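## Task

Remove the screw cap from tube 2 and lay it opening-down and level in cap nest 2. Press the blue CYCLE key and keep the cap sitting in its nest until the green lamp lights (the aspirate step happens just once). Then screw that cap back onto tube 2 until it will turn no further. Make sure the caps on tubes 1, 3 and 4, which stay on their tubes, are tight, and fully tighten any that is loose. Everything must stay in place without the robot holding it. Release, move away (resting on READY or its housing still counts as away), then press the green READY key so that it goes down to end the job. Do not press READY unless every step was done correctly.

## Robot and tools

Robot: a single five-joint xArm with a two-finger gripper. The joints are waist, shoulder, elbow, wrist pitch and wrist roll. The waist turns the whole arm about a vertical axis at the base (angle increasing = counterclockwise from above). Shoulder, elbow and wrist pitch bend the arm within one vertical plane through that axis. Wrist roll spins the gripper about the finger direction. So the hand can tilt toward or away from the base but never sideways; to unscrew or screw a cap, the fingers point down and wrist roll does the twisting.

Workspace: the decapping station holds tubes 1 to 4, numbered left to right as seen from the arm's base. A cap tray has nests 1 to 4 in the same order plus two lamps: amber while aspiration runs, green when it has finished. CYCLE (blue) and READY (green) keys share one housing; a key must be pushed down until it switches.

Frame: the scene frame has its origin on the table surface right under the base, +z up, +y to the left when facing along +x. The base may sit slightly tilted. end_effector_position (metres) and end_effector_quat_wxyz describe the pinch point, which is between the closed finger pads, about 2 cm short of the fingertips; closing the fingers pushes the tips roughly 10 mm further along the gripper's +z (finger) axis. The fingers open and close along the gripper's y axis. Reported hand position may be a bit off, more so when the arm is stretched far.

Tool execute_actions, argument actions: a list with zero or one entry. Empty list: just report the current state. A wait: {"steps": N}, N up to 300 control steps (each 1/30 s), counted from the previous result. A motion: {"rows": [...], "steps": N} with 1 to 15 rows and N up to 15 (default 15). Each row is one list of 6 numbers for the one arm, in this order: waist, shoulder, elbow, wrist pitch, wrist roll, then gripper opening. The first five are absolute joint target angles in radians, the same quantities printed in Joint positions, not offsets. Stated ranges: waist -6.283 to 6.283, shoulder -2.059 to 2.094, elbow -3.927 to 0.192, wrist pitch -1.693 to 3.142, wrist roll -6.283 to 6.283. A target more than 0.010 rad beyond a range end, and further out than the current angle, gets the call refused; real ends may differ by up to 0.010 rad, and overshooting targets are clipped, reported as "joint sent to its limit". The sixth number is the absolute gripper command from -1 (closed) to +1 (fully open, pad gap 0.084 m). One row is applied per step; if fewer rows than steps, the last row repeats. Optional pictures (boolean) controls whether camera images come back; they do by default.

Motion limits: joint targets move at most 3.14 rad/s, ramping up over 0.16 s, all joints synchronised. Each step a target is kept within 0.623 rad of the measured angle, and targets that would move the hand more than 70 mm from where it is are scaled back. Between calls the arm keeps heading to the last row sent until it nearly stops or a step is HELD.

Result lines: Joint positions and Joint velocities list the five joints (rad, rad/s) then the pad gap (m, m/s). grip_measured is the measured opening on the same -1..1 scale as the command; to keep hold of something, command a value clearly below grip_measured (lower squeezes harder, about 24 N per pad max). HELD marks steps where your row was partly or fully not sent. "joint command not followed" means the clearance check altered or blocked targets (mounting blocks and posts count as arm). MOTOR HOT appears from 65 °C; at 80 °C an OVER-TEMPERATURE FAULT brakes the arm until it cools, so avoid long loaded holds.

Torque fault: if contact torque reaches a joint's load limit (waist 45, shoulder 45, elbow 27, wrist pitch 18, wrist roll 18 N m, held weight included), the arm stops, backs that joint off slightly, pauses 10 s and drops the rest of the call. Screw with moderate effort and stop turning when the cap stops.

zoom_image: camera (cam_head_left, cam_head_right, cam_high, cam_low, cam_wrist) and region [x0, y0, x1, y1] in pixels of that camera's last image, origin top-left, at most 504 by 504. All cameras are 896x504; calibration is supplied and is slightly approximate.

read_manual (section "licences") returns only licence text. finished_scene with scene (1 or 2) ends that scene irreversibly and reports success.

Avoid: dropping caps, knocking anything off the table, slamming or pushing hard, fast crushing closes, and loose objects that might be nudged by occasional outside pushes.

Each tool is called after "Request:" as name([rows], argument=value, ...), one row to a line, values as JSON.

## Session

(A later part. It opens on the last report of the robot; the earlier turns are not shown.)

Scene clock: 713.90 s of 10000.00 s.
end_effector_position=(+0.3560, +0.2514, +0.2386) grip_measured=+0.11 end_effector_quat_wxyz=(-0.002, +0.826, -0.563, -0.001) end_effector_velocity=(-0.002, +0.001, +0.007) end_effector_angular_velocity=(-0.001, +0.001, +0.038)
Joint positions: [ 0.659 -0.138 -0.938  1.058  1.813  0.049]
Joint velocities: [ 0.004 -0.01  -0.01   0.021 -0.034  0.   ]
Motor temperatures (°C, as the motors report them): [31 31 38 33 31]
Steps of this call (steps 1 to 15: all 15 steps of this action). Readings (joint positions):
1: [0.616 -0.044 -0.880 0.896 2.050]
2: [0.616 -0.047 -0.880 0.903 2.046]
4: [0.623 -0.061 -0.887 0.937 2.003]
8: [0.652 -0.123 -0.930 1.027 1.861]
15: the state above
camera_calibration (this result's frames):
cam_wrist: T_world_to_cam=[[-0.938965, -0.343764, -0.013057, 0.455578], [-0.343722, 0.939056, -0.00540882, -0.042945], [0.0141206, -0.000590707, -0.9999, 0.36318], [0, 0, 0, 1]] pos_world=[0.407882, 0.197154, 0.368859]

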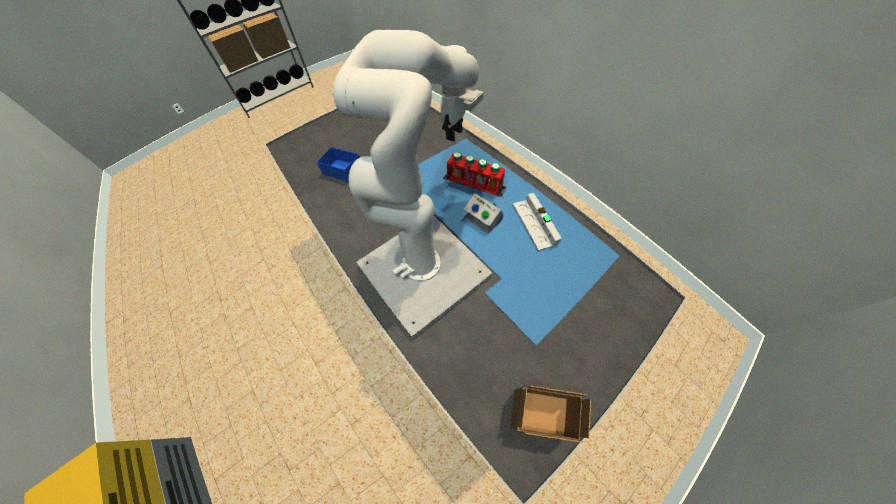

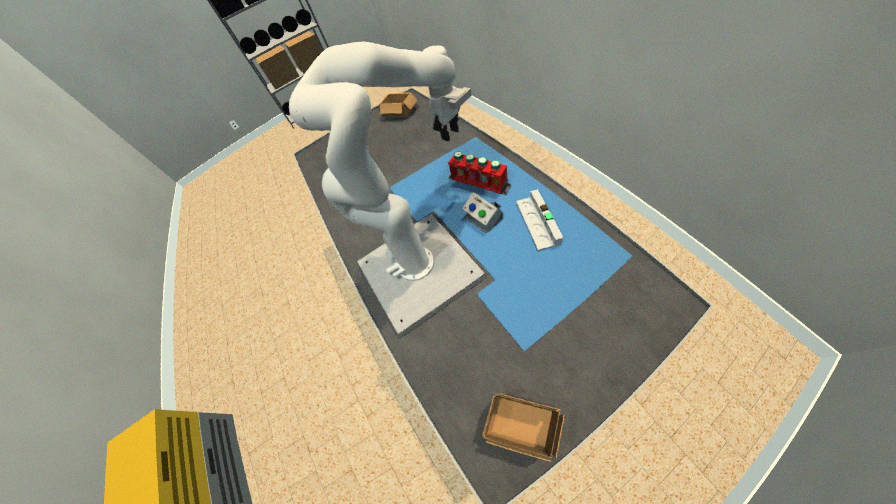

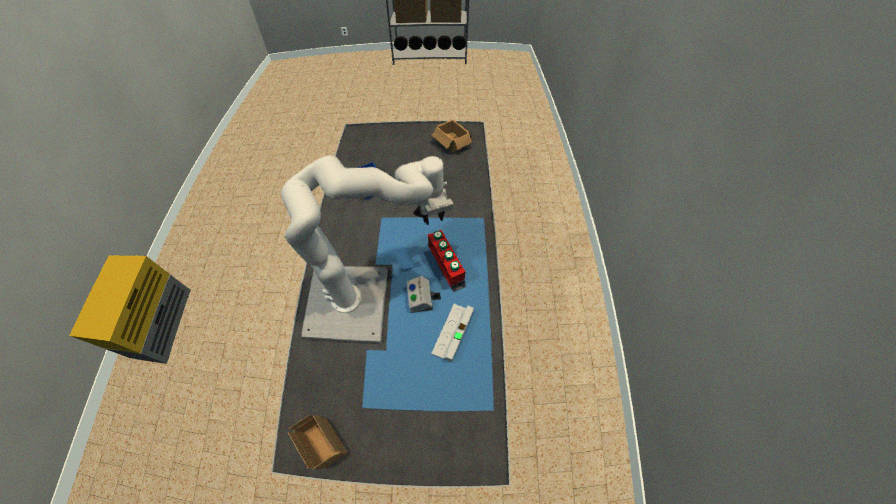

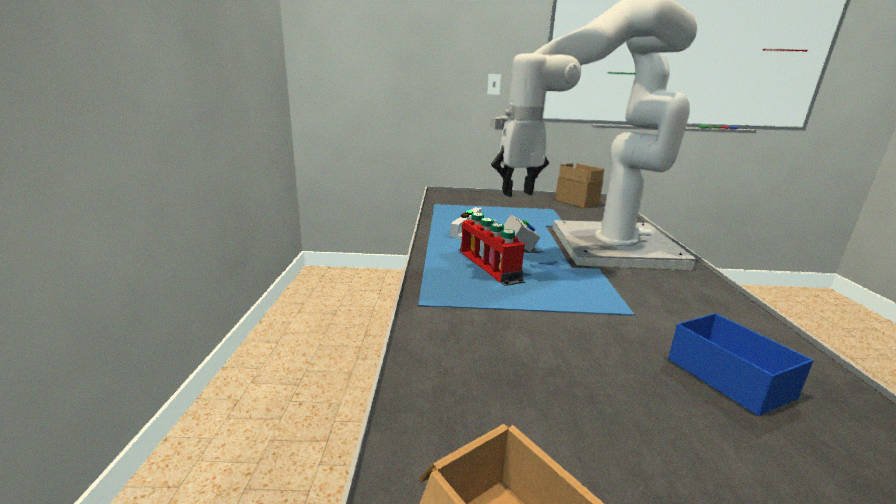

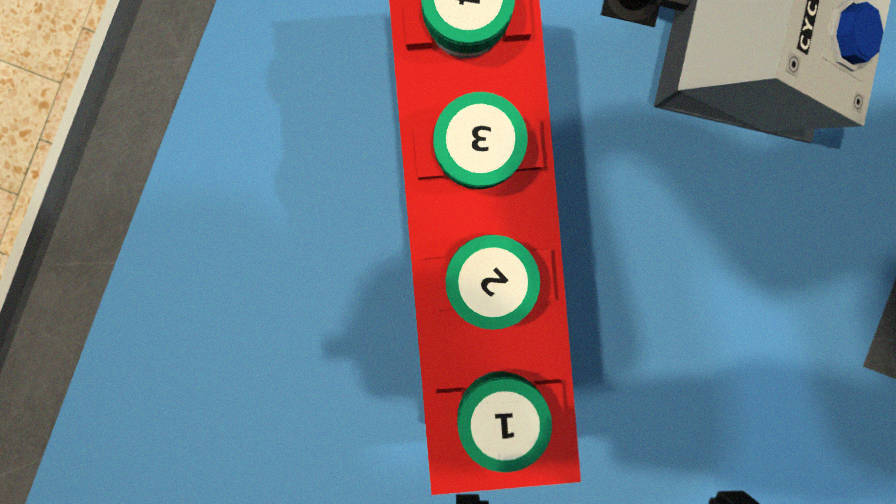

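Request:
execute_actions([
  {"rows":[[0.504,-0.043,-0.857,0.887,1.25,0.12]],"steps":15},
], pictures=false)

Request:
execute_actions([
  {"rows":[[0.504,0.055,-0.812,0.742,1.25,0.12],[0.504,0.055,-0.812,0.742,1.25,0.12],[0.504,0.055,-0.812,0.742,1.25,0.12],[0.504,0.055,-0.812,0.742,1.25,0.12],[0.504,0.055,-0.812,0.742,1.25,0.12],[0.504,0.055,-0.812,0.742,1.25,0.12],[0.504,0.055,-0.812,0.742,1.25,0.12],[0.504,0.055,-0.812,0.742,1.25,0.12],[0.504,0.055,-0.812,0.742,1.25,0.12],[0.504,0.055,-0.812,0.742,1.25,-0.1],[0.504,0.055,-0.812,0.742,1.25,-0.3],[0.504,0.055,-0.812,0.742,1.25,-0.6],[0.504,0.055,-0.812,0.742,1.25,-0.9]],"steps":15},
], pictures=false)

Request:
execute_actions([
  {"rows":[[0.504,0.055,-0.812,0.742,1.95,-0.9]],"steps":15},
], pictures=false)

Request:
execute_actions([
  {"rows":[[0.504,0.055,-0.812,0.742,1.95,0.12],[0.504,0.055,-0.812,0.742,1.95,0.12],[0.504,0.055,-0.812,0.742,1.95,0.12],[0.504,0.055,-0.812,0.742,1.22,0.12]],"steps":15},
], pictures=false)

Request:
execute_actions([
  {"rows":[[0.504,0.055,-0.812,0.742,1.22,0.12],[0.504,0.055,-0.812,0.742,1.22,0.12],[0.504,0.055,-0.812,0.742,1.22,0.12],[0.504,0.055,-0.812,0.742,1.22,0.12],[0.504,0.055,-0.812,0.742,1.22,0.12],[0.504,0.055,-0.812,0.742,1.22,0.12],[0.504,0.055,-0.812,0.742,1.22,-0.1],[0.504,0.055,-0.812,0.742,1.22,-0.3],[0.504,0.055,-0.812,0.742,1.22,-0.6],[0.504,0.055,-0.812,0.742,1.22,-0.9]],"steps":12},
], pictures=false)

Request:
execute_actions([
  {"rows":[[0.504,0.055,-0.812,0.742,1.95,-0.9]],"steps":15},
], pictures=false)

Request:
execute_actions([
  {"rows":[[0.504,0.055,-0.812,0.742,1.95,0.12],[0.504,0.055,-0.812,0.742,1.95,0.12],[0.504,0.055,-0.812,0.742,1.95,0.12],[0.504,0.055,-0.812,0.742,1.22,0.12]],"steps":15},
], pictures=false)

Request:
execute_actions([
  {"rows":[[0.504,0.055,-0.812,0.742,1.22,0.12],[0.504,0.055,-0.812,0.742,1.22,0.12],[0.504,0.055,-0.812,0.742,1.22,0.12],[0.504,0.055,-0.812,0.742,1.22,0.12],[0.504,0.055,-0.812,0.742,1.22,0.12],[0.504,0.055,-0.812,0.742,1.22,0.12],[0.504,0.055,-0.812,0.742,1.22,-0.1],[0.504,0.055,-0.812,0.742,1.22,-0.3],[0.504,0.055,-0.812,0.742,1.22,-0.6],[0.504,0.055,-0.812,0.742,1.22,-0.9]],"steps":12},
], pictures=false)

Request:
execute_actions([
  {"rows":[[0.504,0.055,-0.812,0.742,1.95,-0.9]],"steps":15},
], pictures=false)

Request:
execute_actions([
  {"rows":[[0.504,0.055,-0.812,0.742,1.95,0.12],[0.504,0.055,-0.812,0.742,1.95,0.12],[0.504,0.055,-0.812,0.742,1.95,0.12],[0.504,0.055,-0.812,0.742,1.95,0.12],[0.504,0.055,-0.812,0.742,1.95,0.12],[0.504,0.055,-0.812,0.742,1.95,0.12],[0.504,-0.05,-0.86,0.9,1.93,0.12]],"steps":15},
], pictures=false)

Request:
execute_actions([
  {"rows":[[0.62,-0.14,-0.94,1.06,1.77,0.12]],"steps":15},
])

Request:
zoom_image(camera="cam_low", region=[450,195,540,260])

Scene clock: 736.27 s of 10000.00 s.
end_effector_position=(+0.3922, +0.1969, +0.1790) grip_measured=+0.11 end_effector_quat_wxyz=(+0.002, +0.920, -0.392, -0.002) end_effector_velocity=(+0.023, -0.013, -0.006) end_effector_angular_velocity=(+0.024, -0.048, +0.195)
Joint positions: [ 0.509 -0.045 -0.859  0.893  1.27   0.049]
Joint velocities: [-0.049  0.019  0.01  -0.083 -0.244  0.   ]
Motor temperatures (°C, as the motors report them): [31 31 38 33 31]
Steps of this call (steps 1 to 15: the robot went on to your last target; steps 16 to 656: nothing new was sent; steps 657 to 671: all 15 steps of this action). Readings (joint positions):
657: [0.660 -0.140 -0.940 1.060 1.810]
658: [0.659 -0.140 -0.940 1.059 1.806]
660: [0.649 -0.134 -0.935 1.045 1.763]
664: [0.579 -0.090 -0.897 0.971 1.521]
671: the state above

Scene clock: 736.77 s of 10000.00 s.
end_effector_position=(+0.3976, +0.1978, +0.1311) grip_measured=-0.25 end_effector_quat_wxyz=(-0.002, +0.923, -0.384, +0.002) end_effector_velocity=(-0.001, +0.001, -0.000) end_effector_angular_velocity=(+0.001, -0.003, +0.003)
Joint positions: [ 0.505  0.053 -0.816  0.742  1.25   0.033]
Joint velocities: [ 0.002 -0.004  0.007 -0.006 -0.001 -0.   ]
Motor temperatures (°C, as the motors report them): [31 31 38 33 31]
Steps of this call (steps 1 to 15: all 15 steps of this action). Readings (joint positions):
1: [0.507 -0.045 -0.859 0.891 1.263]
2: [0.507 -0.043 -0.858 0.886 1.259]
4: [0.506 -0.021 -0.850 0.846 1.254]
8: [0.505 0.043 -0.815 0.767 1.251]
15: the state above

Scene clock: 737.27 s of 10000.00 s.
end_effector_position=(+0.3943, +0.1958, +0.1283) grip_measured=-0.25 end_effector_quat_wxyz=(+0.002, +0.745, -0.667, -0.001) end_effector_velocity=(-0.001, +0.001, +0.000) end_effector_angular_velocity=(-0.002, +0.001, -0.340)
Joint positions: [ 0.504  0.054 -0.81   0.746  1.922  0.033]
Joint velocities: [ 0.002 -0.002  0.001  0.003  0.342  0.   ]
Motor temperatures (°C, as the motors report them): [31 31 38 33 31]
Steps of this call (steps 1 to 15: all 15 steps of this action). Readings (joint positions):
1: [0.505 0.053 -0.815 0.741 1.250]
2: [0.505 0.053 -0.815 0.741 1.254]
4: [0.505 0.053 -0.815 0.742 1.297]
8: [0.504 0.053 -0.813 0.743 1.573]
15: the state above

Scene clock: 737.77 s of 10000.00 s.
end_effector_position=(+0.3959, +0.1964, +0.1285) grip_measured=+0.11 end_effector_quat_wxyz=(+0.000, +0.905, -0.425, -0.000) end_effector_velocity=(-0.000, +0.001, +0.002) end_effector_angular_velocity=(+0.002, -0.001, +1.483)
Joint positions: [ 0.504  0.056 -0.812  0.741  1.339  0.049]
Joint velocities: [ 0.001 -0.004 -0.001  0.003 -1.482  0.   ]
Motor temperatures (°C, as the motors report them): [31 31 38 33 31]
Steps of this call (steps 1 to 15: all 15 steps of this action). Readings (joint positions):
1: [0.504 0.054 -0.810 0.746 1.932]
2: [0.504 0.054 -0.810 0.746 1.938]
4: [0.504 0.056 -0.811 0.741 1.945]
8: [0.503 0.058 -0.811 0.740 1.863]
15: the state above

Scene clock: 738.17 s of 10000.00 s.
end_effector_position=(+0.3976, +0.1978, +0.1302) grip_measured=-0.25 end_effector_quat_wxyz=(-0.002, +0.929, -0.371, +0.002) end_effector_velocity=(-0.000, -0.001, +0.001) end_effector_angular_velocity=(-0.000, +0.000, +0.008)
Joint positions: [ 0.505  0.055 -0.815  0.739  1.221  0.033]
Joint velocities: [-0.002 -0.004  0.001  0.004 -0.01  -0.   ]
Motor temperatures (°C, as the motors report them): [31 31 38 33 31]
Steps of this call (steps 1 to 12: all 12 steps of this action). Readings (joint positions):
1: [0.504 0.056 -0.812 0.742 1.297]
2: [0.504 0.055 -0.812 0.742 1.271]
4: [0.504 0.055 -0.812 0.742 1.242]
8: [0.504 0.055 -0.812 0.742 1.225]
12: the state above

Scene clock: 738.67 s of 10000.00 s.
end_effector_position=(+0.3942, +0.1958, +0.1283) grip_measured=-0.24 end_effector_quat_wxyz=(+0.003, +0.747, -0.665, -0.001) end_effector_velocity=(-0.002, +0.000, -0.001) end_effector_angular_velocity=(-0.004, +0.004, -0.415)
Joint positions: [ 0.504  0.053 -0.81   0.746  1.916  0.033]
Joint velocities: [ 0.002 -0.001  0.002  0.004  0.417  0.   ]
Motor temperatures (°C, as the motors report them): [31 31 38 33 31]
Steps of this call (steps 1 to 15: all 15 steps of this action). Readings (joint positions):
1: [0.505 0.055 -0.815 0.739 1.221]
2: [0.505 0.055 -0.815 0.739 1.224]
4: [0.505 0.055 -0.815 0.740 1.263]
8: [0.504 0.053 -0.813 0.743 1.533]
15: the state above

Scene clock: 739.17 s of 10000.00 s.
end_effector_position=(+0.3959, +0.1963, +0.1285) grip_measured=+0.11 end_effector_quat_wxyz=(+0.000, +0.905, -0.425, -0.000) end_effector_velocity=(-0.001, +0.001, +0.001) end_effector_angular_velocity=(+0.001, +0.002, +1.483)
Joint positions: [ 0.504  0.056 -0.812  0.742  1.338  0.049]
Joint velocities: [ 0.003 -0.002 -0.001  0.004 -1.48   0.   ]
Motor temperatures (°C, as the motors report them): [31 31 38 33 31]
Steps of this call (steps 1 to 15: all 15 steps of this action). Readings (joint positions):
1: [0.504 0.053 -0.810 0.746 1.928]
2: [0.504 0.053 -0.810 0.746 1.935]
4: [0.503 0.056 -0.811 0.742 1.943]
8: [0.503 0.058 -0.811 0.741 1.862]
15: the state above

Scene clock: 739.57 s of 10000.00 s.
end_effector_position=(+0.3976, +0.1978, +0.1301) grip_measured=-0.25 end_effector_quat_wxyz=(-0.002, +0.929, -0.371, +0.002) end_effector_velocity=(-0.001, -0.001, -0.001) end_effector_angular_velocity=(-0.002, +0.004, +0.008)
Joint positions: [ 0.505  0.055 -0.815  0.739  1.221  0.033]
Joint velocities: [-0.001 -0.002  0.003  0.003 -0.009 -0.   ]
Motor temperatures (°C, as the motors report them): [31 31 38 33 31]
Steps of this call (steps 1 to 12: all 12 steps of this action). Readings (joint positions):
1: [0.504 0.055 -0.812 0.742 1.297]
2: [0.504 0.055 -0.812 0.742 1.271]
4: [0.504 0.055 -0.812 0.742 1.242]
8: [0.504 0.055 -0.812 0.742 1.225]
12: the state above

Scene clock: 740.07 s of 10000.00 s.
end_effector_position=(+0.3942, +0.1958, +0.1283) grip_measured=-0.25 end_effector_quat_wxyz=(+0.003, +0.747, -0.665, -0.001) end_effector_velocity=(-0.001, +0.001, +0.001) end_effector_angular_velocity=(-0.003, +0.000, -0.413)
Joint positions: [ 0.504  0.053 -0.81   0.746  1.916  0.033]
Joint velocities: [ 0.002 -0.003  0.001  0.003  0.415  0.   ]
Motor temperatures (°C, as the motors report them): [31 31 38 33 31]
Steps of this call (steps 1 to 15: all 15 steps of this action). Readings (joint positions):
1: [0.505 0.055 -0.815 0.739 1.221]
2: [0.505 0.055 -0.815 0.739 1.224]
4: [0.505 0.055 -0.814 0.740 1.263]
8: [0.504 0.053 -0.813 0.743 1.533]
15: the state above

Scene clock: 740.57 s of 10000.00 s.
end_effector_position=(+0.3956, +0.1962, +0.1785) grip_measured=+0.11 end_effector_quat_wxyz=(-0.002, +0.741, -0.671, +0.001) end_effector_velocity=(-0.025, -0.011, +0.051) end_effector_angular_velocity=(-0.030, +0.060, +0.028)
Joint positions: [ 0.504 -0.042 -0.859  0.881  1.932  0.049]
Joint velocities: [ 0.002 -0.126 -0.035  0.229 -0.026  0.   ]
Motor temperatures (°C, as the motors report them): [31 31 38 33 31]
Steps of this call (steps 1 to 15: all 15 steps of this action). Readings (joint positions):
1: [0.504 0.053 -0.810 0.746 1.928]
2: [0.504 0.053 -0.810 0.746 1.935]
4: [0.503 0.056 -0.811 0.742 1.943]
8: [0.503 0.056 -0.812 0.745 1.948]
15: the state above

Scene clock: 741.07 s of 10000.00 s.
end_effector_position=(+0.3659, +0.2366, +0.2384) grip_measured=+0.11 end_effector_quat_wxyz=(-0.001, +0.826, -0.563, -0.001) end_effector_velocity=(-0.004, +0.004, +0.008) end_effector_angular_velocity=(-0.001, +0.002, +0.036)
Joint positions: [ 0.618 -0.138 -0.938  1.058  1.772  0.049]
Joint velocities: [ 0.013 -0.01  -0.012  0.025 -0.024  0.   ]
Motor temperatures (°C, as the motors report them): [31 31 38 33 31]
Steps of this call (steps 1 to 15: all 15 steps of this action). Readings (joint positions):
1: [0.504 -0.045 -0.860 0.887 1.931]
2: [0.506 -0.048 -0.860 0.896 1.927]
4: [0.530 -0.066 -0.874 0.939 1.889]
8: [0.601 -0.125 -0.929 1.027 1.801]
15: the state above
camera_calibration (this result's frames):
cam_wrist: T_world_to_cam=[[-0.938964, -0.343768, -0.0130812, 0.459803], [-0.343715, 0.939054, -0.00615382, -0.0255393], [0.0143994, -0.00128201, -0.999896, 0.362961], [0, 0, 0, 1]] pos_world=[0.417734, 0.182514, 0.368781]

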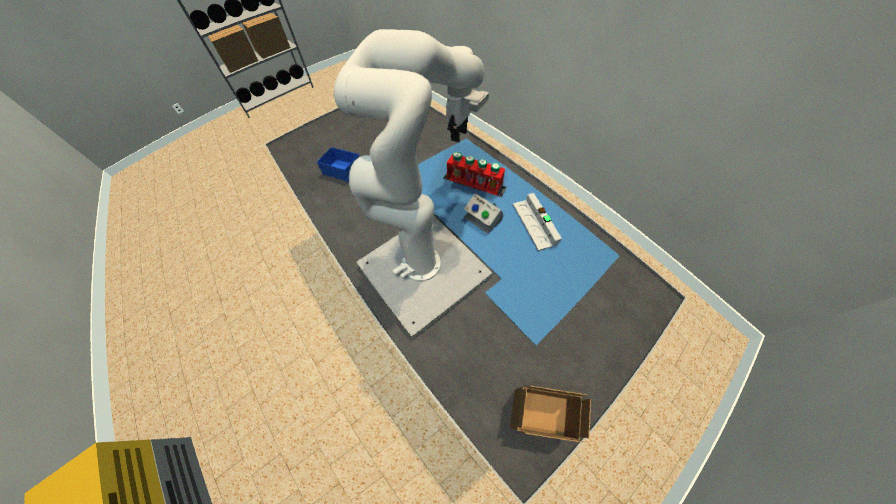

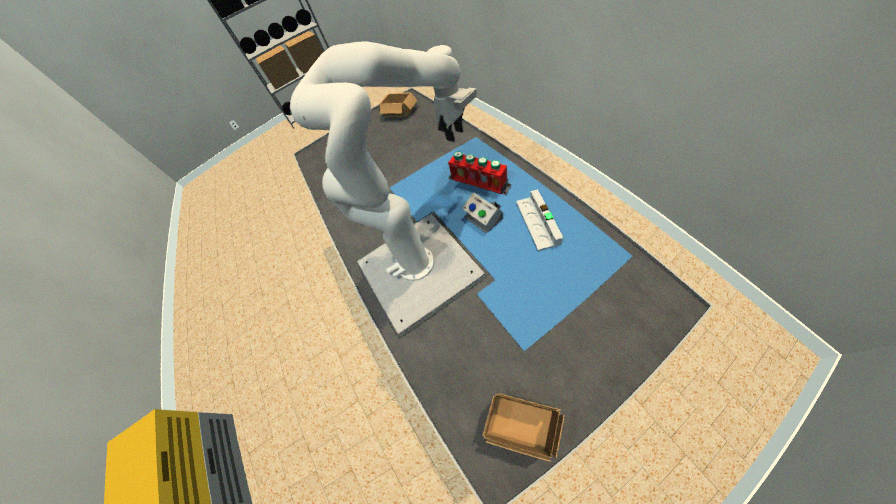

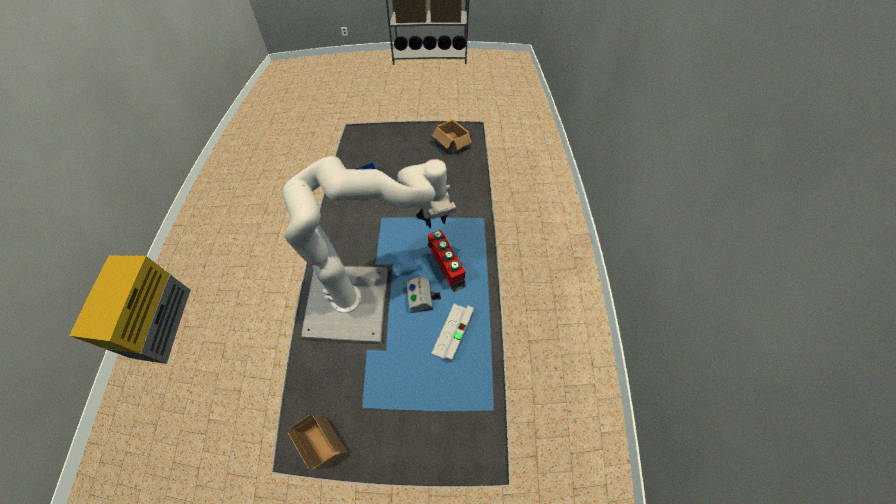

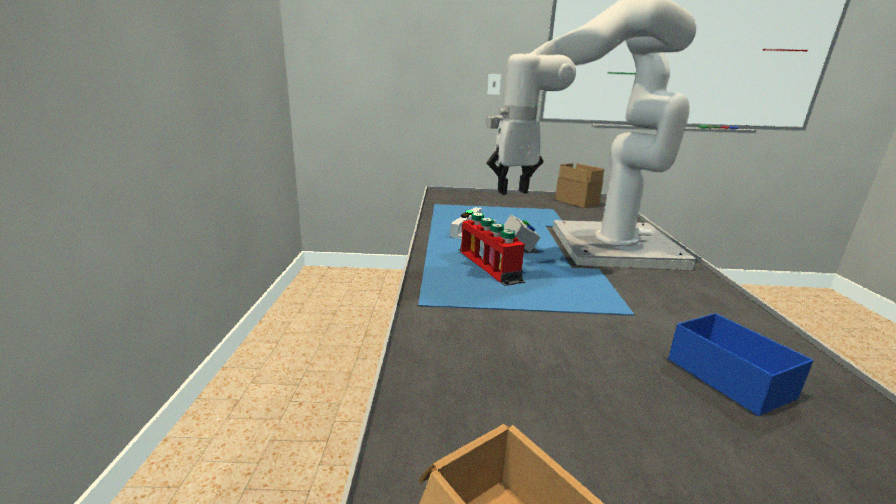

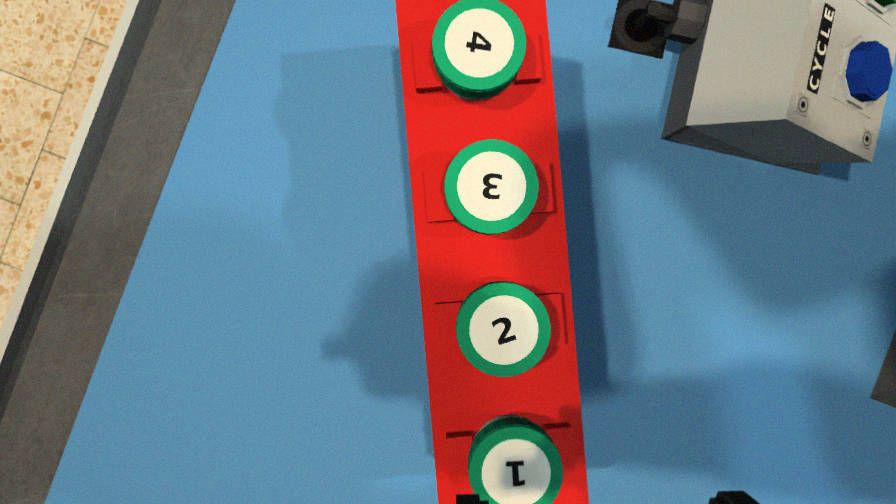

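Region (450, 195, 540, 260) of cam_low's 896x504 image, scaled by 5.600, with more detail than that image has.

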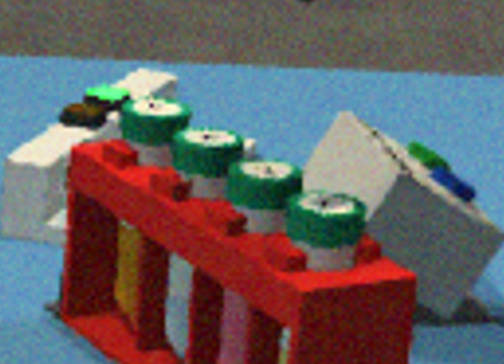

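Request:
execute_actions([
  {"rows":[[0.504,-0.05,-0.86,0.9,-1.85,0.12]],"steps":15},
], pictures=false)

Request:
execute_actions([
  {"rows":[[0.504,-0.05,-0.86,0.9,-1.85,0.12]],"steps":15},
], pictures=false)

Request:
execute_actions([
  {"rows":[[0.504,-0.05,-0.86,0.9,-1.85,0.12]],"steps":15},
], pictures=false)

Request:
execute_actions([
  {"rows":[[0.504,-0.05,-0.86,0.9,-1.85,0.12]],"steps":10},
], pictures=false)

Request:
execute_actions([
  {"rows":[[0.504,0.055,-0.812,0.742,-1.85,0.12],[0.504,0.055,-0.812,0.742,-1.85,0.12],[0.504,0.055,-0.812,0.742,-1.85,0.12],[0.504,0.055,-0.812,0.742,-1.85,0.12],[0.504,0.055,-0.812,0.742,-1.85,0.12],[0.504,0.055,-0.812,0.742,-1.85,0.12],[0.504,0.055,-0.812,0.742,-1.85,0.12],[0.504,0.055,-0.812,0.742,-1.85,0.12],[0.504,0.055,-0.812,0.742,-1.85,0.12],[0.504,0.055,-0.812,0.742,-1.85,0.12],[0.504,0.055,-0.812,0.742,-1.85,-0.1],[0.504,0.055,-0.812,0.742,-1.85,-0.3],[0.504,0.055,-0.812,0.742,-1.85,-0.6],[0.504,0.055,-0.812,0.742,-1.85,-0.9]],"steps":15},
], pictures=false)

Request:
execute_actions([
  {"rows":[[0.504,0.055,-0.812,0.742,1.9,-0.9]],"steps":15},
], pictures=false)

Request:
execute_actions([
  {"rows":[[0.504,0.055,-0.812,0.742,1.9,-0.9]],"steps":15},
], pictures=false)

Request:
execute_actions([
  {"rows":[[0.504,0.055,-0.812,0.742,1.9,-0.9]],"steps":15},
], pictures=false)

Request:
execute_actions([
  {"rows":[[0.504,0.055,-0.812,0.742,1.9,-0.9]],"steps":10},
], pictures=false)

Request:
execute_actions([
  {"rows":[[0.504,0.055,-0.812,0.742,1.9,0.12],[0.504,0.055,-0.812,0.742,1.9,0.12],[0.504,0.055,-0.812,0.742,1.9,0.12],[0.504,0.055,-0.812,0.742,1.9,0.12],[0.504,0.055,-0.812,0.742,1.9,0.12],[0.504,0.055,-0.812,0.742,1.9,0.12],[0.504,-0.05,-0.86,0.9,1.9,0.12]],"steps":15},
], pictures=false)

Request:
execute_actions([
  {"rows":[[0.62,-0.14,-0.94,1.06,1.77,0.12]],"steps":15},
])

Scene clock: 757.23 s of 10000.00 s.
end_effector_position=(+0.3912, +0.1965, +0.1830) grip_measured=+0.11 end_effector_quat_wxyz=(+0.002, +0.984, -0.179, -0.003) end_effector_velocity=(+0.019, -0.015, -0.016) end_effector_angular_velocity=(+0.033, -0.027, +2.559)
Joint positions: [ 0.509 -0.053 -0.863  0.908  0.826  0.049]
Joint velocities: [-0.051  0.031  0.023 -0.092 -2.611  0.   ]
Motor temperatures (°C, as the motors report them): [31 31 38 33 31]
Steps of this call (steps 1 to 15: the robot went on to your last target; steps 16 to 470: nothing new was sent; steps 471 to 485: all 15 steps of this action). Readings (joint positions):
471: [0.620 -0.140 -0.940 1.060 1.770]
472: [0.620 -0.140 -0.940 1.059 1.766]
474: [0.612 -0.135 -0.935 1.048 1.723]
478: [0.563 -0.096 -0.901 0.981 1.446]
485: the state above

Scene clock: 757.73 s of 10000.00 s.
end_effector_position=(+0.3924, +0.1948, +0.1809) grip_measured=+0.11 end_effector_quat_wxyz=(-0.000, +0.890, +0.457, -0.003) end_effector_velocity=(+0.000, -0.001, -0.001) end_effector_angular_velocity=(+0.013, +0.006, +2.611)
Joint positions: [ 0.504 -0.05  -0.86   0.9   -0.488  0.049]
Joint velocities: [-0.001  0.     0.002 -0.002 -2.613 -0.   ]
Motor temperatures (°C, as the motors report them): [31 31 38 33 31]
Steps of this call (steps 1 to 15: all 15 steps of this action). Readings (joint positions):
1: [0.507 -0.053 -0.863 0.905 0.738]
2: [0.507 -0.052 -0.862 0.903 0.651]
4: [0.505 -0.051 -0.861 0.902 0.476]
8: [0.505 -0.051 -0.861 0.900 0.125]
15: the state above

Scene clock: 758.23 s of 10000.00 s.
end_effector_position=(+0.3924, +0.1947, +0.1808) grip_measured=+0.11 end_effector_quat_wxyz=(-0.002, +0.457, +0.890, -0.002) end_effector_velocity=(+0.001, +0.000, +0.000) end_effector_angular_velocity=(+0.009, +0.001, +1.414)
Joint positions: [ 0.504 -0.05  -0.86   0.9   -1.732  0.049]
Joint velocities: [ 0.    -0.    -0.    -0.002 -1.414 -0.   ]
Motor temperatures (°C, as the motors report them): [31 31 38 33 31]
Steps of this call (steps 1 to 15: all 15 steps of this action). Readings (joint positions):
1: [0.504 -0.050 -0.860 0.900 -0.575]
2: [0.504 -0.050 -0.860 0.900 -0.663]
4: [0.504 -0.050 -0.860 0.900 -0.838]
8: [0.504 -0.050 -0.860 0.900 -1.188]
15: the state above

Scene clock: 758.57 s of 10000.00 s.
end_effector_position=(+0.3924, +0.1947, +0.1808) grip_measured=+0.11 end_effector_quat_wxyz=(-0.002, +0.405, +0.914, -0.002) end_effector_velocity=(+0.000, -0.000, +0.000) end_effector_angular_velocity=(+0.000, +0.000, +0.024)
Joint positions: [ 0.504 -0.05  -0.86   0.9   -1.848  0.049]
Joint velocities: [-0.001 -0.001  0.001  0.    -0.025  0.   ]
Motor temperatures (°C, as the motors report them): [31 31 38 33 31]
Steps of this call (steps 1 to 10: all 10 steps of this action). Readings (joint positions):
1: [0.504 -0.050 -0.860 0.900 -1.772]
2: [0.504 -0.050 -0.860 0.900 -1.799]
4: [0.504 -0.050 -0.860 0.900 -1.827]
8: [0.504 -0.050 -0.860 0.900 -1.845]
10: the state above

Scene clock: 759.07 s of 10000.00 s.
end_effector_position=(+0.3976, +0.1977, +0.1309) grip_measured=-0.25 end_effector_quat_wxyz=(+0.002, +0.403, +0.915, +0.002) end_effector_velocity=(-0.000, -0.002, -0.000) end_effector_angular_velocity=(+0.003, -0.005, -0.003)
Joint positions: [ 0.505  0.053 -0.816  0.741 -1.85   0.033]
Joint velocities: [-0.003 -0.006  0.01  -0.01  -0.     0.002]
Motor temperatures (°C, as the motors report them): [31 31 38 33 31]
Steps of this call (steps 1 to 15: all 15 steps of this action). Readings (joint positions):
1: [0.504 -0.050 -0.860 0.900 -1.848]
2: [0.504 -0.048 -0.859 0.896 -1.849]
4: [0.504 -0.026 -0.851 0.856 -1.849]
8: [0.504 0.042 -0.815 0.770 -1.850]
15: the state above

Scene clock: 759.57 s of 10000.00 s.
end_effector_position=(+0.3927, +0.1966, +0.1280) grip_measured=-0.25 end_effector_quat_wxyz=(-0.001, +0.775, +0.632, -0.004) end_effector_velocity=(-0.010, +0.005, -0.004) end_effector_angular_velocity=(-0.028, +0.010, -2.592)
Joint positions: [ 0.508  0.053 -0.808  0.748 -0.904  0.033]
Joint velocities: [ 0.02   0.001  0.007  0.013  2.612 -0.   ]
Motor temperatures (°C, as the motors report them): [31 31 38 33 31]
Steps of this call (steps 1 to 15: all 15 steps of this action). Readings (joint positions):
1: [0.505 0.053 -0.815 0.741 -1.850]
2: [0.505 0.053 -0.815 0.741 -1.846]
4: [0.505 0.053 -0.815 0.741 -1.803]
8: [0.504 0.054 -0.812 0.743 -1.526]
15: the state above

Scene clock: 760.07 s of 10000.00 s.
end_effector_position=(+0.3977, +0.2015, +0.1307) grip_measured=-0.21 end_effector_quat_wxyz=(-0.002, +1.000, +0.029, +0.004) end_effector_velocity=(+0.043, +0.006, +0.039) end_effector_angular_velocity=(+0.080, -0.103, -2.647)
Joint positions: [ 0.512  0.057 -0.818  0.736  0.411  0.035]
Joint velocities: [-0.031 -0.034 -0.057 -0.038  2.616 -0.031]
Motor temperatures (°C, as the motors report them): [31 31 38 33 31]
Steps of this call (steps 1 to 15: all 15 steps of this action). Readings (joint positions):
1: [0.508 0.053 -0.808 0.749 -0.816]
2: [0.508 0.053 -0.807 0.750 -0.729]
4: [0.507 0.053 -0.806 0.752 -0.554]
8: [0.512 0.058 -0.807 0.749 -0.203]
15: the state above

Scene clock: 760.57 s of 10000.00 s.
end_effector_position=(+0.3956, +0.1947, +0.1282) grip_measured=-0.25 end_effector_quat_wxyz=(+0.002, +0.813, -0.582, -0.001) end_effector_velocity=(-0.015, -0.002, -0.012) end_effector_angular_velocity=(-0.025, +0.034, -1.981)
Joint positions: [ 0.501  0.055 -0.811  0.744  1.7    0.033]
Joint velocities: [0.011 0.008 0.021 0.013 1.993 0.001]
Motor temperatures (°C, as the motors report them): [31 31 38 33 31]
Steps of this call (steps 1 to 15: all 15 steps of this action). Readings (joint positions):
1: [0.511 0.056 -0.820 0.735 0.498]
2: [0.510 0.055 -0.820 0.735 0.586]
4: [0.506 0.054 -0.820 0.735 0.761]
8: [0.501 0.053 -0.817 0.738 1.111]
15: the state above

Scene clock: 760.90 s of 10000.00 s.
end_effector_position=(+0.3944, +0.1959, +0.1282) grip_measured=-0.25 end_effector_quat_wxyz=(+0.002, +0.754, -0.657, -0.001) end_effector_velocity=(+0.001, -0.001, -0.000) end_effector_angular_velocity=(+0.001, -0.002, -0.045)
Joint positions: [ 0.504  0.054 -0.81   0.745  1.896  0.033]
Joint velocities: [-0.002  0.002 -0.001 -0.003  0.043  0.   ]
Motor temperatures (°C, as the motors report them): [31 31 38 33 31]
Steps of this call (steps 1 to 10: all 10 steps of this action). Readings (joint positions):
1: [0.502 0.054 -0.810 0.744 1.760]
2: [0.502 0.054 -0.810 0.745 1.806]
4: [0.504 0.054 -0.810 0.746 1.859]
8: [0.505 0.054 -0.810 0.745 1.891]
10: the state above

Scene clock: 761.40 s of 10000.00 s.
end_effector_position=(+0.3957, +0.1962, +0.1786) grip_measured=+0.11 end_effector_quat_wxyz=(-0.002, +0.752, -0.659, +0.001) end_effector_velocity=(-0.026, -0.012, +0.051) end_effector_angular_velocity=(-0.031, +0.062, +0.003)
Joint positions: [ 0.504 -0.042 -0.859  0.881  1.9    0.049]
Joint velocities: [ 0.001 -0.127 -0.033  0.23  -0.002  0.   ]
Motor temperatures (°C, as the motors report them): [31 31 38 33 31]
Steps of this call (steps 1 to 15: all 15 steps of this action). Readings (joint positions):
1: [0.505 0.054 -0.810 0.745 1.897]
2: [0.505 0.054 -0.810 0.745 1.898]
4: [0.503 0.057 -0.811 0.741 1.900]
8: [0.503 0.056 -0.812 0.744 1.900]
15: the state above

Scene clock: 761.90 s of 10000.00 s.
end_effector_position=(+0.3659, +0.2366, +0.2384) grip_measured=+0.11 end_effector_quat_wxyz=(-0.001, +0.826, -0.563, -0.001) end_effector_velocity=(-0.003, +0.004, +0.008) end_effector_angular_velocity=(+0.000, -0.000, +0.028)
Joint positions: [ 0.618 -0.138 -0.938  1.058  1.772  0.049]
Joint velocities: [ 0.012 -0.011 -0.012  0.023 -0.017  0.   ]
Motor temperatures (°C, as the motors report them): [31 31 38 33 31]
Steps of this call (steps 1 to 15: all 15 steps of this action). Readings (joint positions):
1: [0.504 -0.045 -0.860 0.887 1.900]
2: [0.506 -0.048 -0.860 0.896 1.897]
4: [0.530 -0.066 -0.874 0.939 1.866]
8: [0.601 -0.125 -0.929 1.027 1.795]
15: the state above
camera_calibration (this result's frames):
cam_wrist: T_world_to_cam=[[-0.938834, -0.344121, -0.0130862, 0.459842], [-0.344068, 0.938924, -0.00615345, -0.0253798], [0.0144045, -0.00127451, -0.999895, 0.36296], [0, 0, 0, 1]] pos_world=[0.417755, 0.182534, 0.368784]

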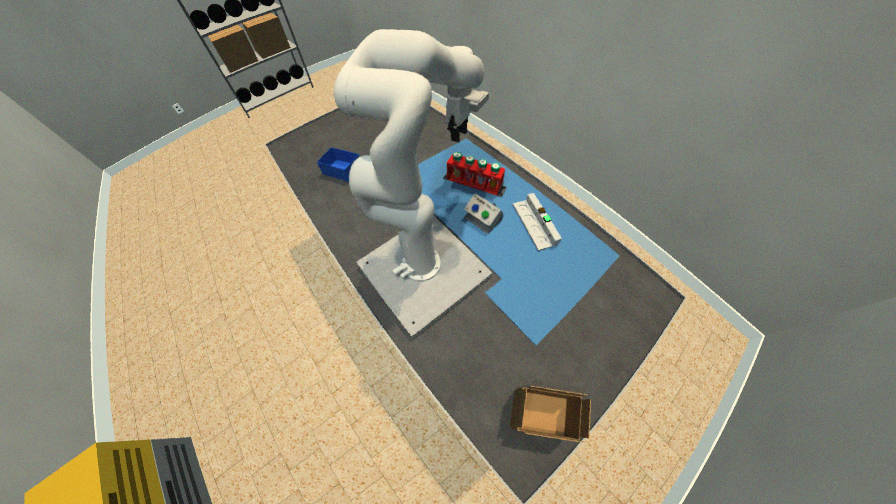

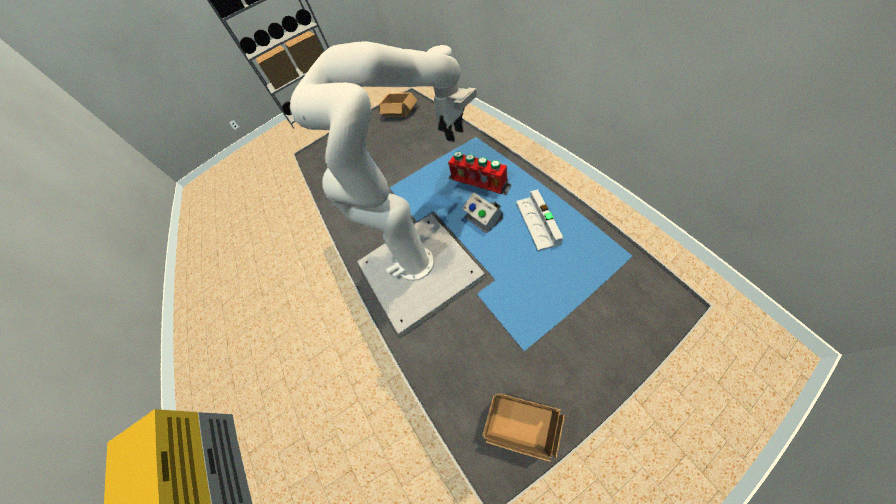

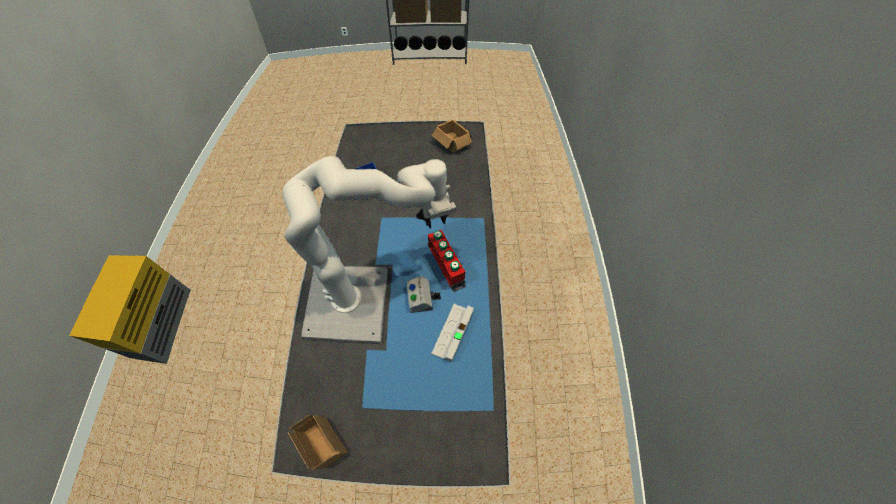

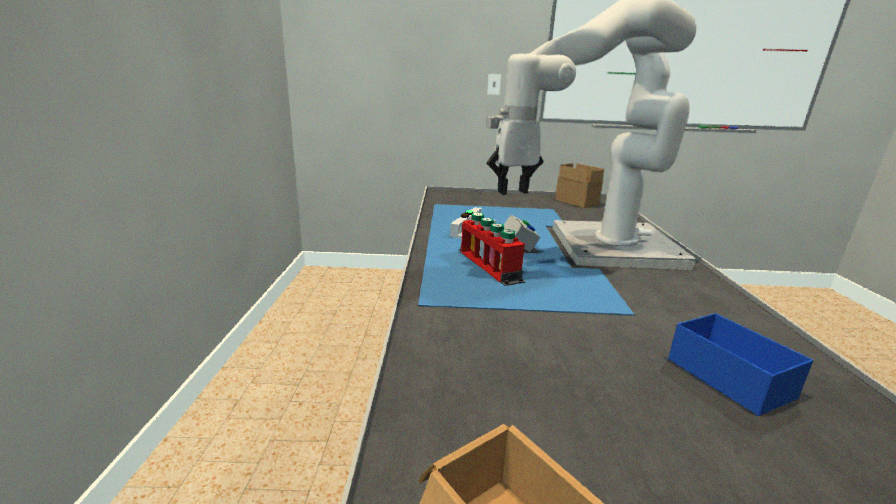

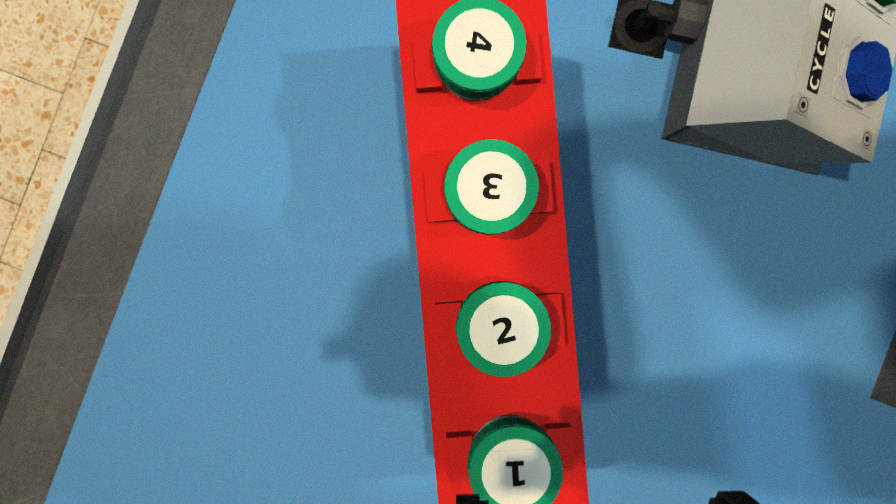

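Cap 2 didn't move over a 215° turn, so it's tight. The others are unchanged too. Next is READY.

Request:
execute_actions([
  {"rows":[[0.3,-0.4,-0.5,0.9,0.9,-1]],"steps":15},
], pictures=false)

Request:
execute_actions([
  {"rows":[[0.02,-0.742,-0.025,0.517,0.08,-1]],"steps":15},
], pictures=false)

Request:
execute_actions([
  {"rows":[[0.02,-0.742,-0.025,0.517,0.08,-1]],"steps":15},
])

Scene clock: 765.37 s of 10000.00 s.
end_effector_position=(+0.3378, +0.1153, +0.1906) grip_measured=-1.00 end_effector_quat_wxyz=(+0.004, +0.920, -0.391, -0.004) end_effector_velocity=(-0.117, -0.256, -0.127) end_effector_angular_velocity=(-0.004, +0.048, +1.266)
Joint positions: [ 0.371 -0.342 -0.598  0.936  1.132  0.   ]
Joint velocities: [-0.577 -0.469  0.796 -0.283 -1.843  0.   ]
Motor temperatures (°C, as the motors report them): [31 31 38 33 31]
Steps of this call (steps 1 to 15: the robot went on to your last target; steps 16 to 89: nothing new was sent; steps 90 to 104: all 15 steps of this action). Readings (joint positions):
90: [0.620 -0.140 -0.940 1.060 1.770]
91: [0.619 -0.141 -0.938 1.059 1.766]
93: [0.599 -0.158 -0.910 1.047 1.723]
97: [0.509 -0.230 -0.788 1.005 1.543]
104: the state above

Scene clock: 765.87 s of 10000.00 s.
end_effector_position=(+0.2834, +0.0026, +0.1306) grip_measured=-1.00 end_effector_quat_wxyz=(-0.008, +0.989, -0.102, +0.104) end_effector_velocity=(-0.077, -0.103, -0.077) end_effector_angular_velocity=(-0.323, -0.278, +1.148)
Joint positions: [ 0.05  -0.706 -0.075  0.557  0.213  0.   ]
Joint velocities: [-0.362 -0.427  0.608 -0.465 -1.542  0.   ]
Motor temperatures (°C, as the motors report them): [31 31 38 33 31]
Steps of this call (steps 1 to 15: all 15 steps of this action). Readings (joint positions):
1: [0.353 -0.357 -0.573 0.927 1.073]
2: [0.335 -0.371 -0.548 0.917 1.022]
4: [0.291 -0.419 -0.478 0.870 0.932]
8: [0.190 -0.540 -0.309 0.739 0.714]
15: the state above

Scene clock: 766.37 s of 10000.00 s.
end_effector_position=(+0.2779, -0.0057, +0.1251) grip_measured=-1.00 end_effector_quat_wxyz=(+0.000, +0.992, -0.051, +0.118) end_effector_velocity=(-0.001, -0.000, -0.001) end_effector_angular_velocity=(-0.001, +0.002, +0.005)
Joint positions: [ 0.02  -0.742 -0.026  0.517  0.08   0.   ]
Joint velocities: [-0.002 -0.002  0.004 -0.    -0.006  0.   ]
Motor temperatures (°C, as the motors report them): [31 31 38 33 31]
Steps of this call (steps 1 to 15: all 15 steps of this action). Readings (joint positions):
1: [0.040 -0.718 -0.057 0.544 0.169]
2: [0.033 -0.727 -0.046 0.535 0.138]
4: [0.026 -0.735 -0.035 0.525 0.105]
8: [0.022 -0.740 -0.028 0.518 0.085]
15: the state above
camera_calibration (this result's frames):
cam_wrist: T_world_to_cam=[[-0.12032, -0.992335, -0.0281906, 0.0630605], [-0.962479, 0.123564, -0.24159, 0.367844], [0.243221, -0.00193528, -0.969969, 0.183203], [0, 0, 0, 1]] pos_world=[0.317071, 0.0174795, 0.268346]

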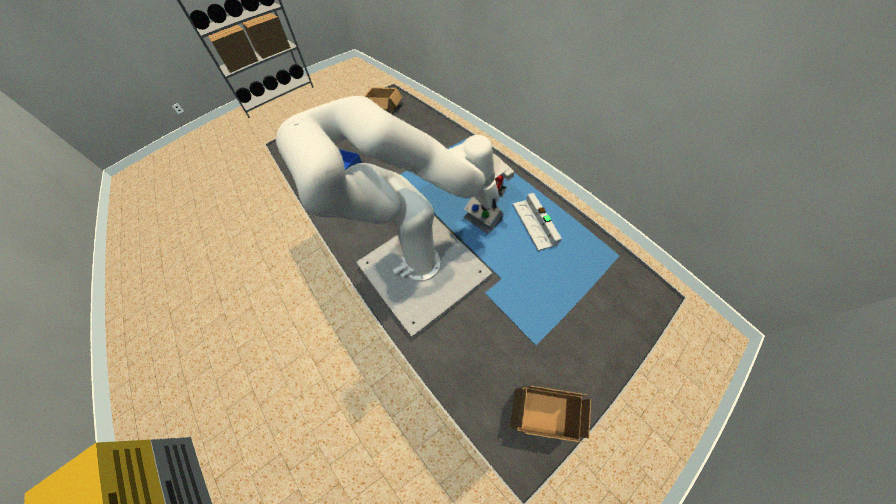

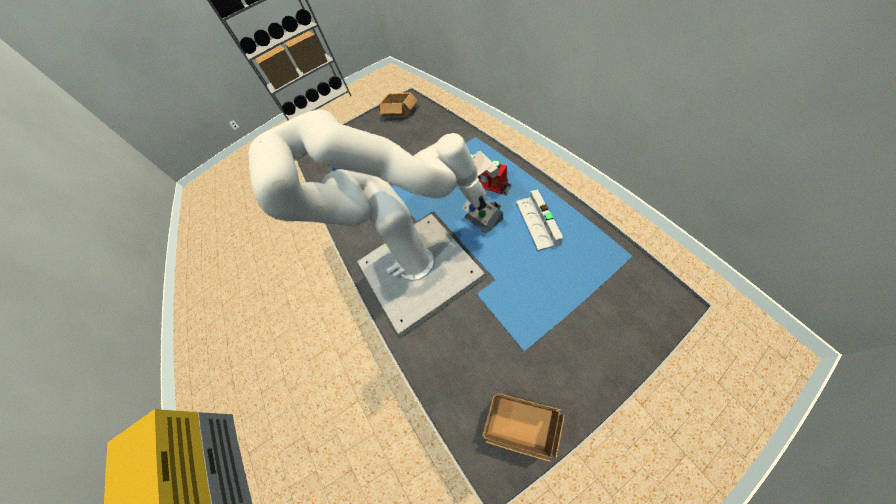

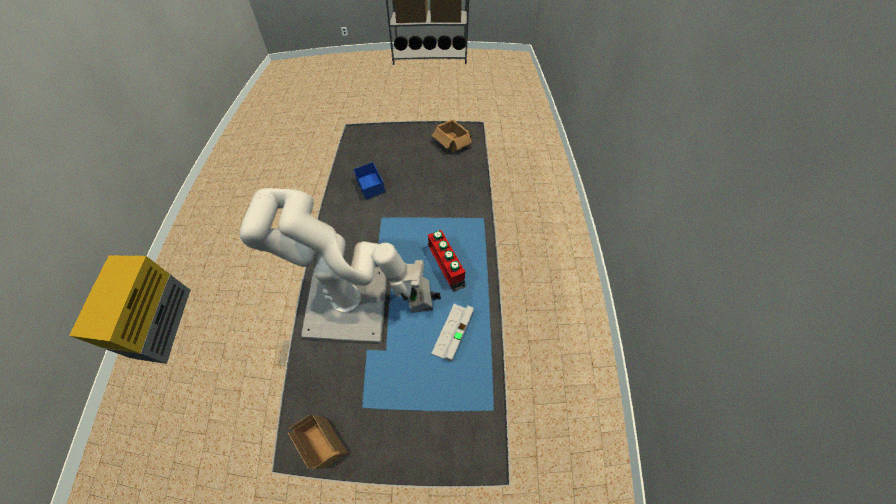

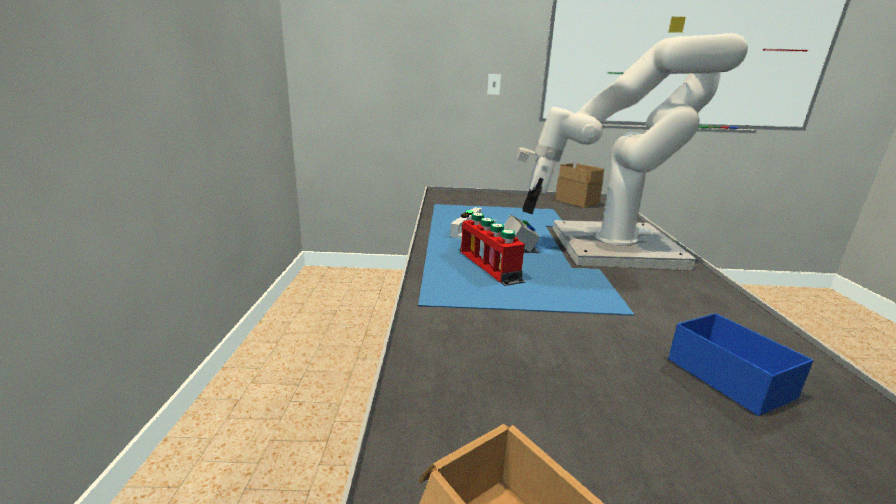

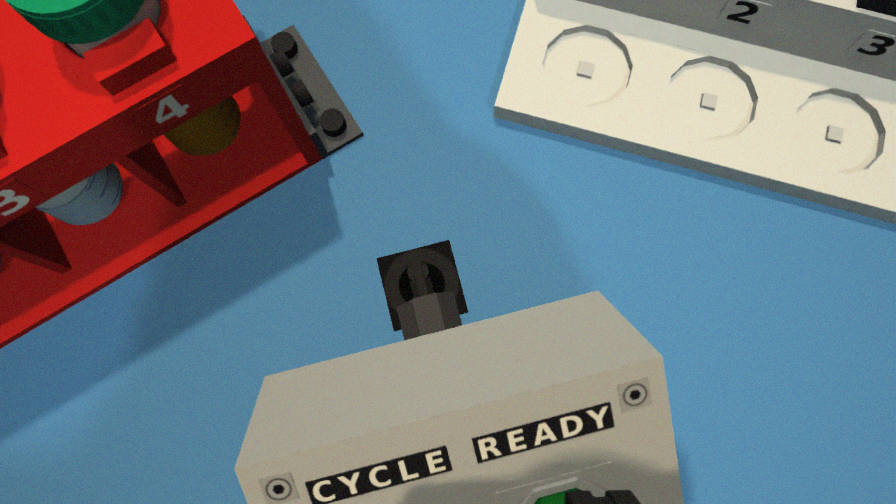

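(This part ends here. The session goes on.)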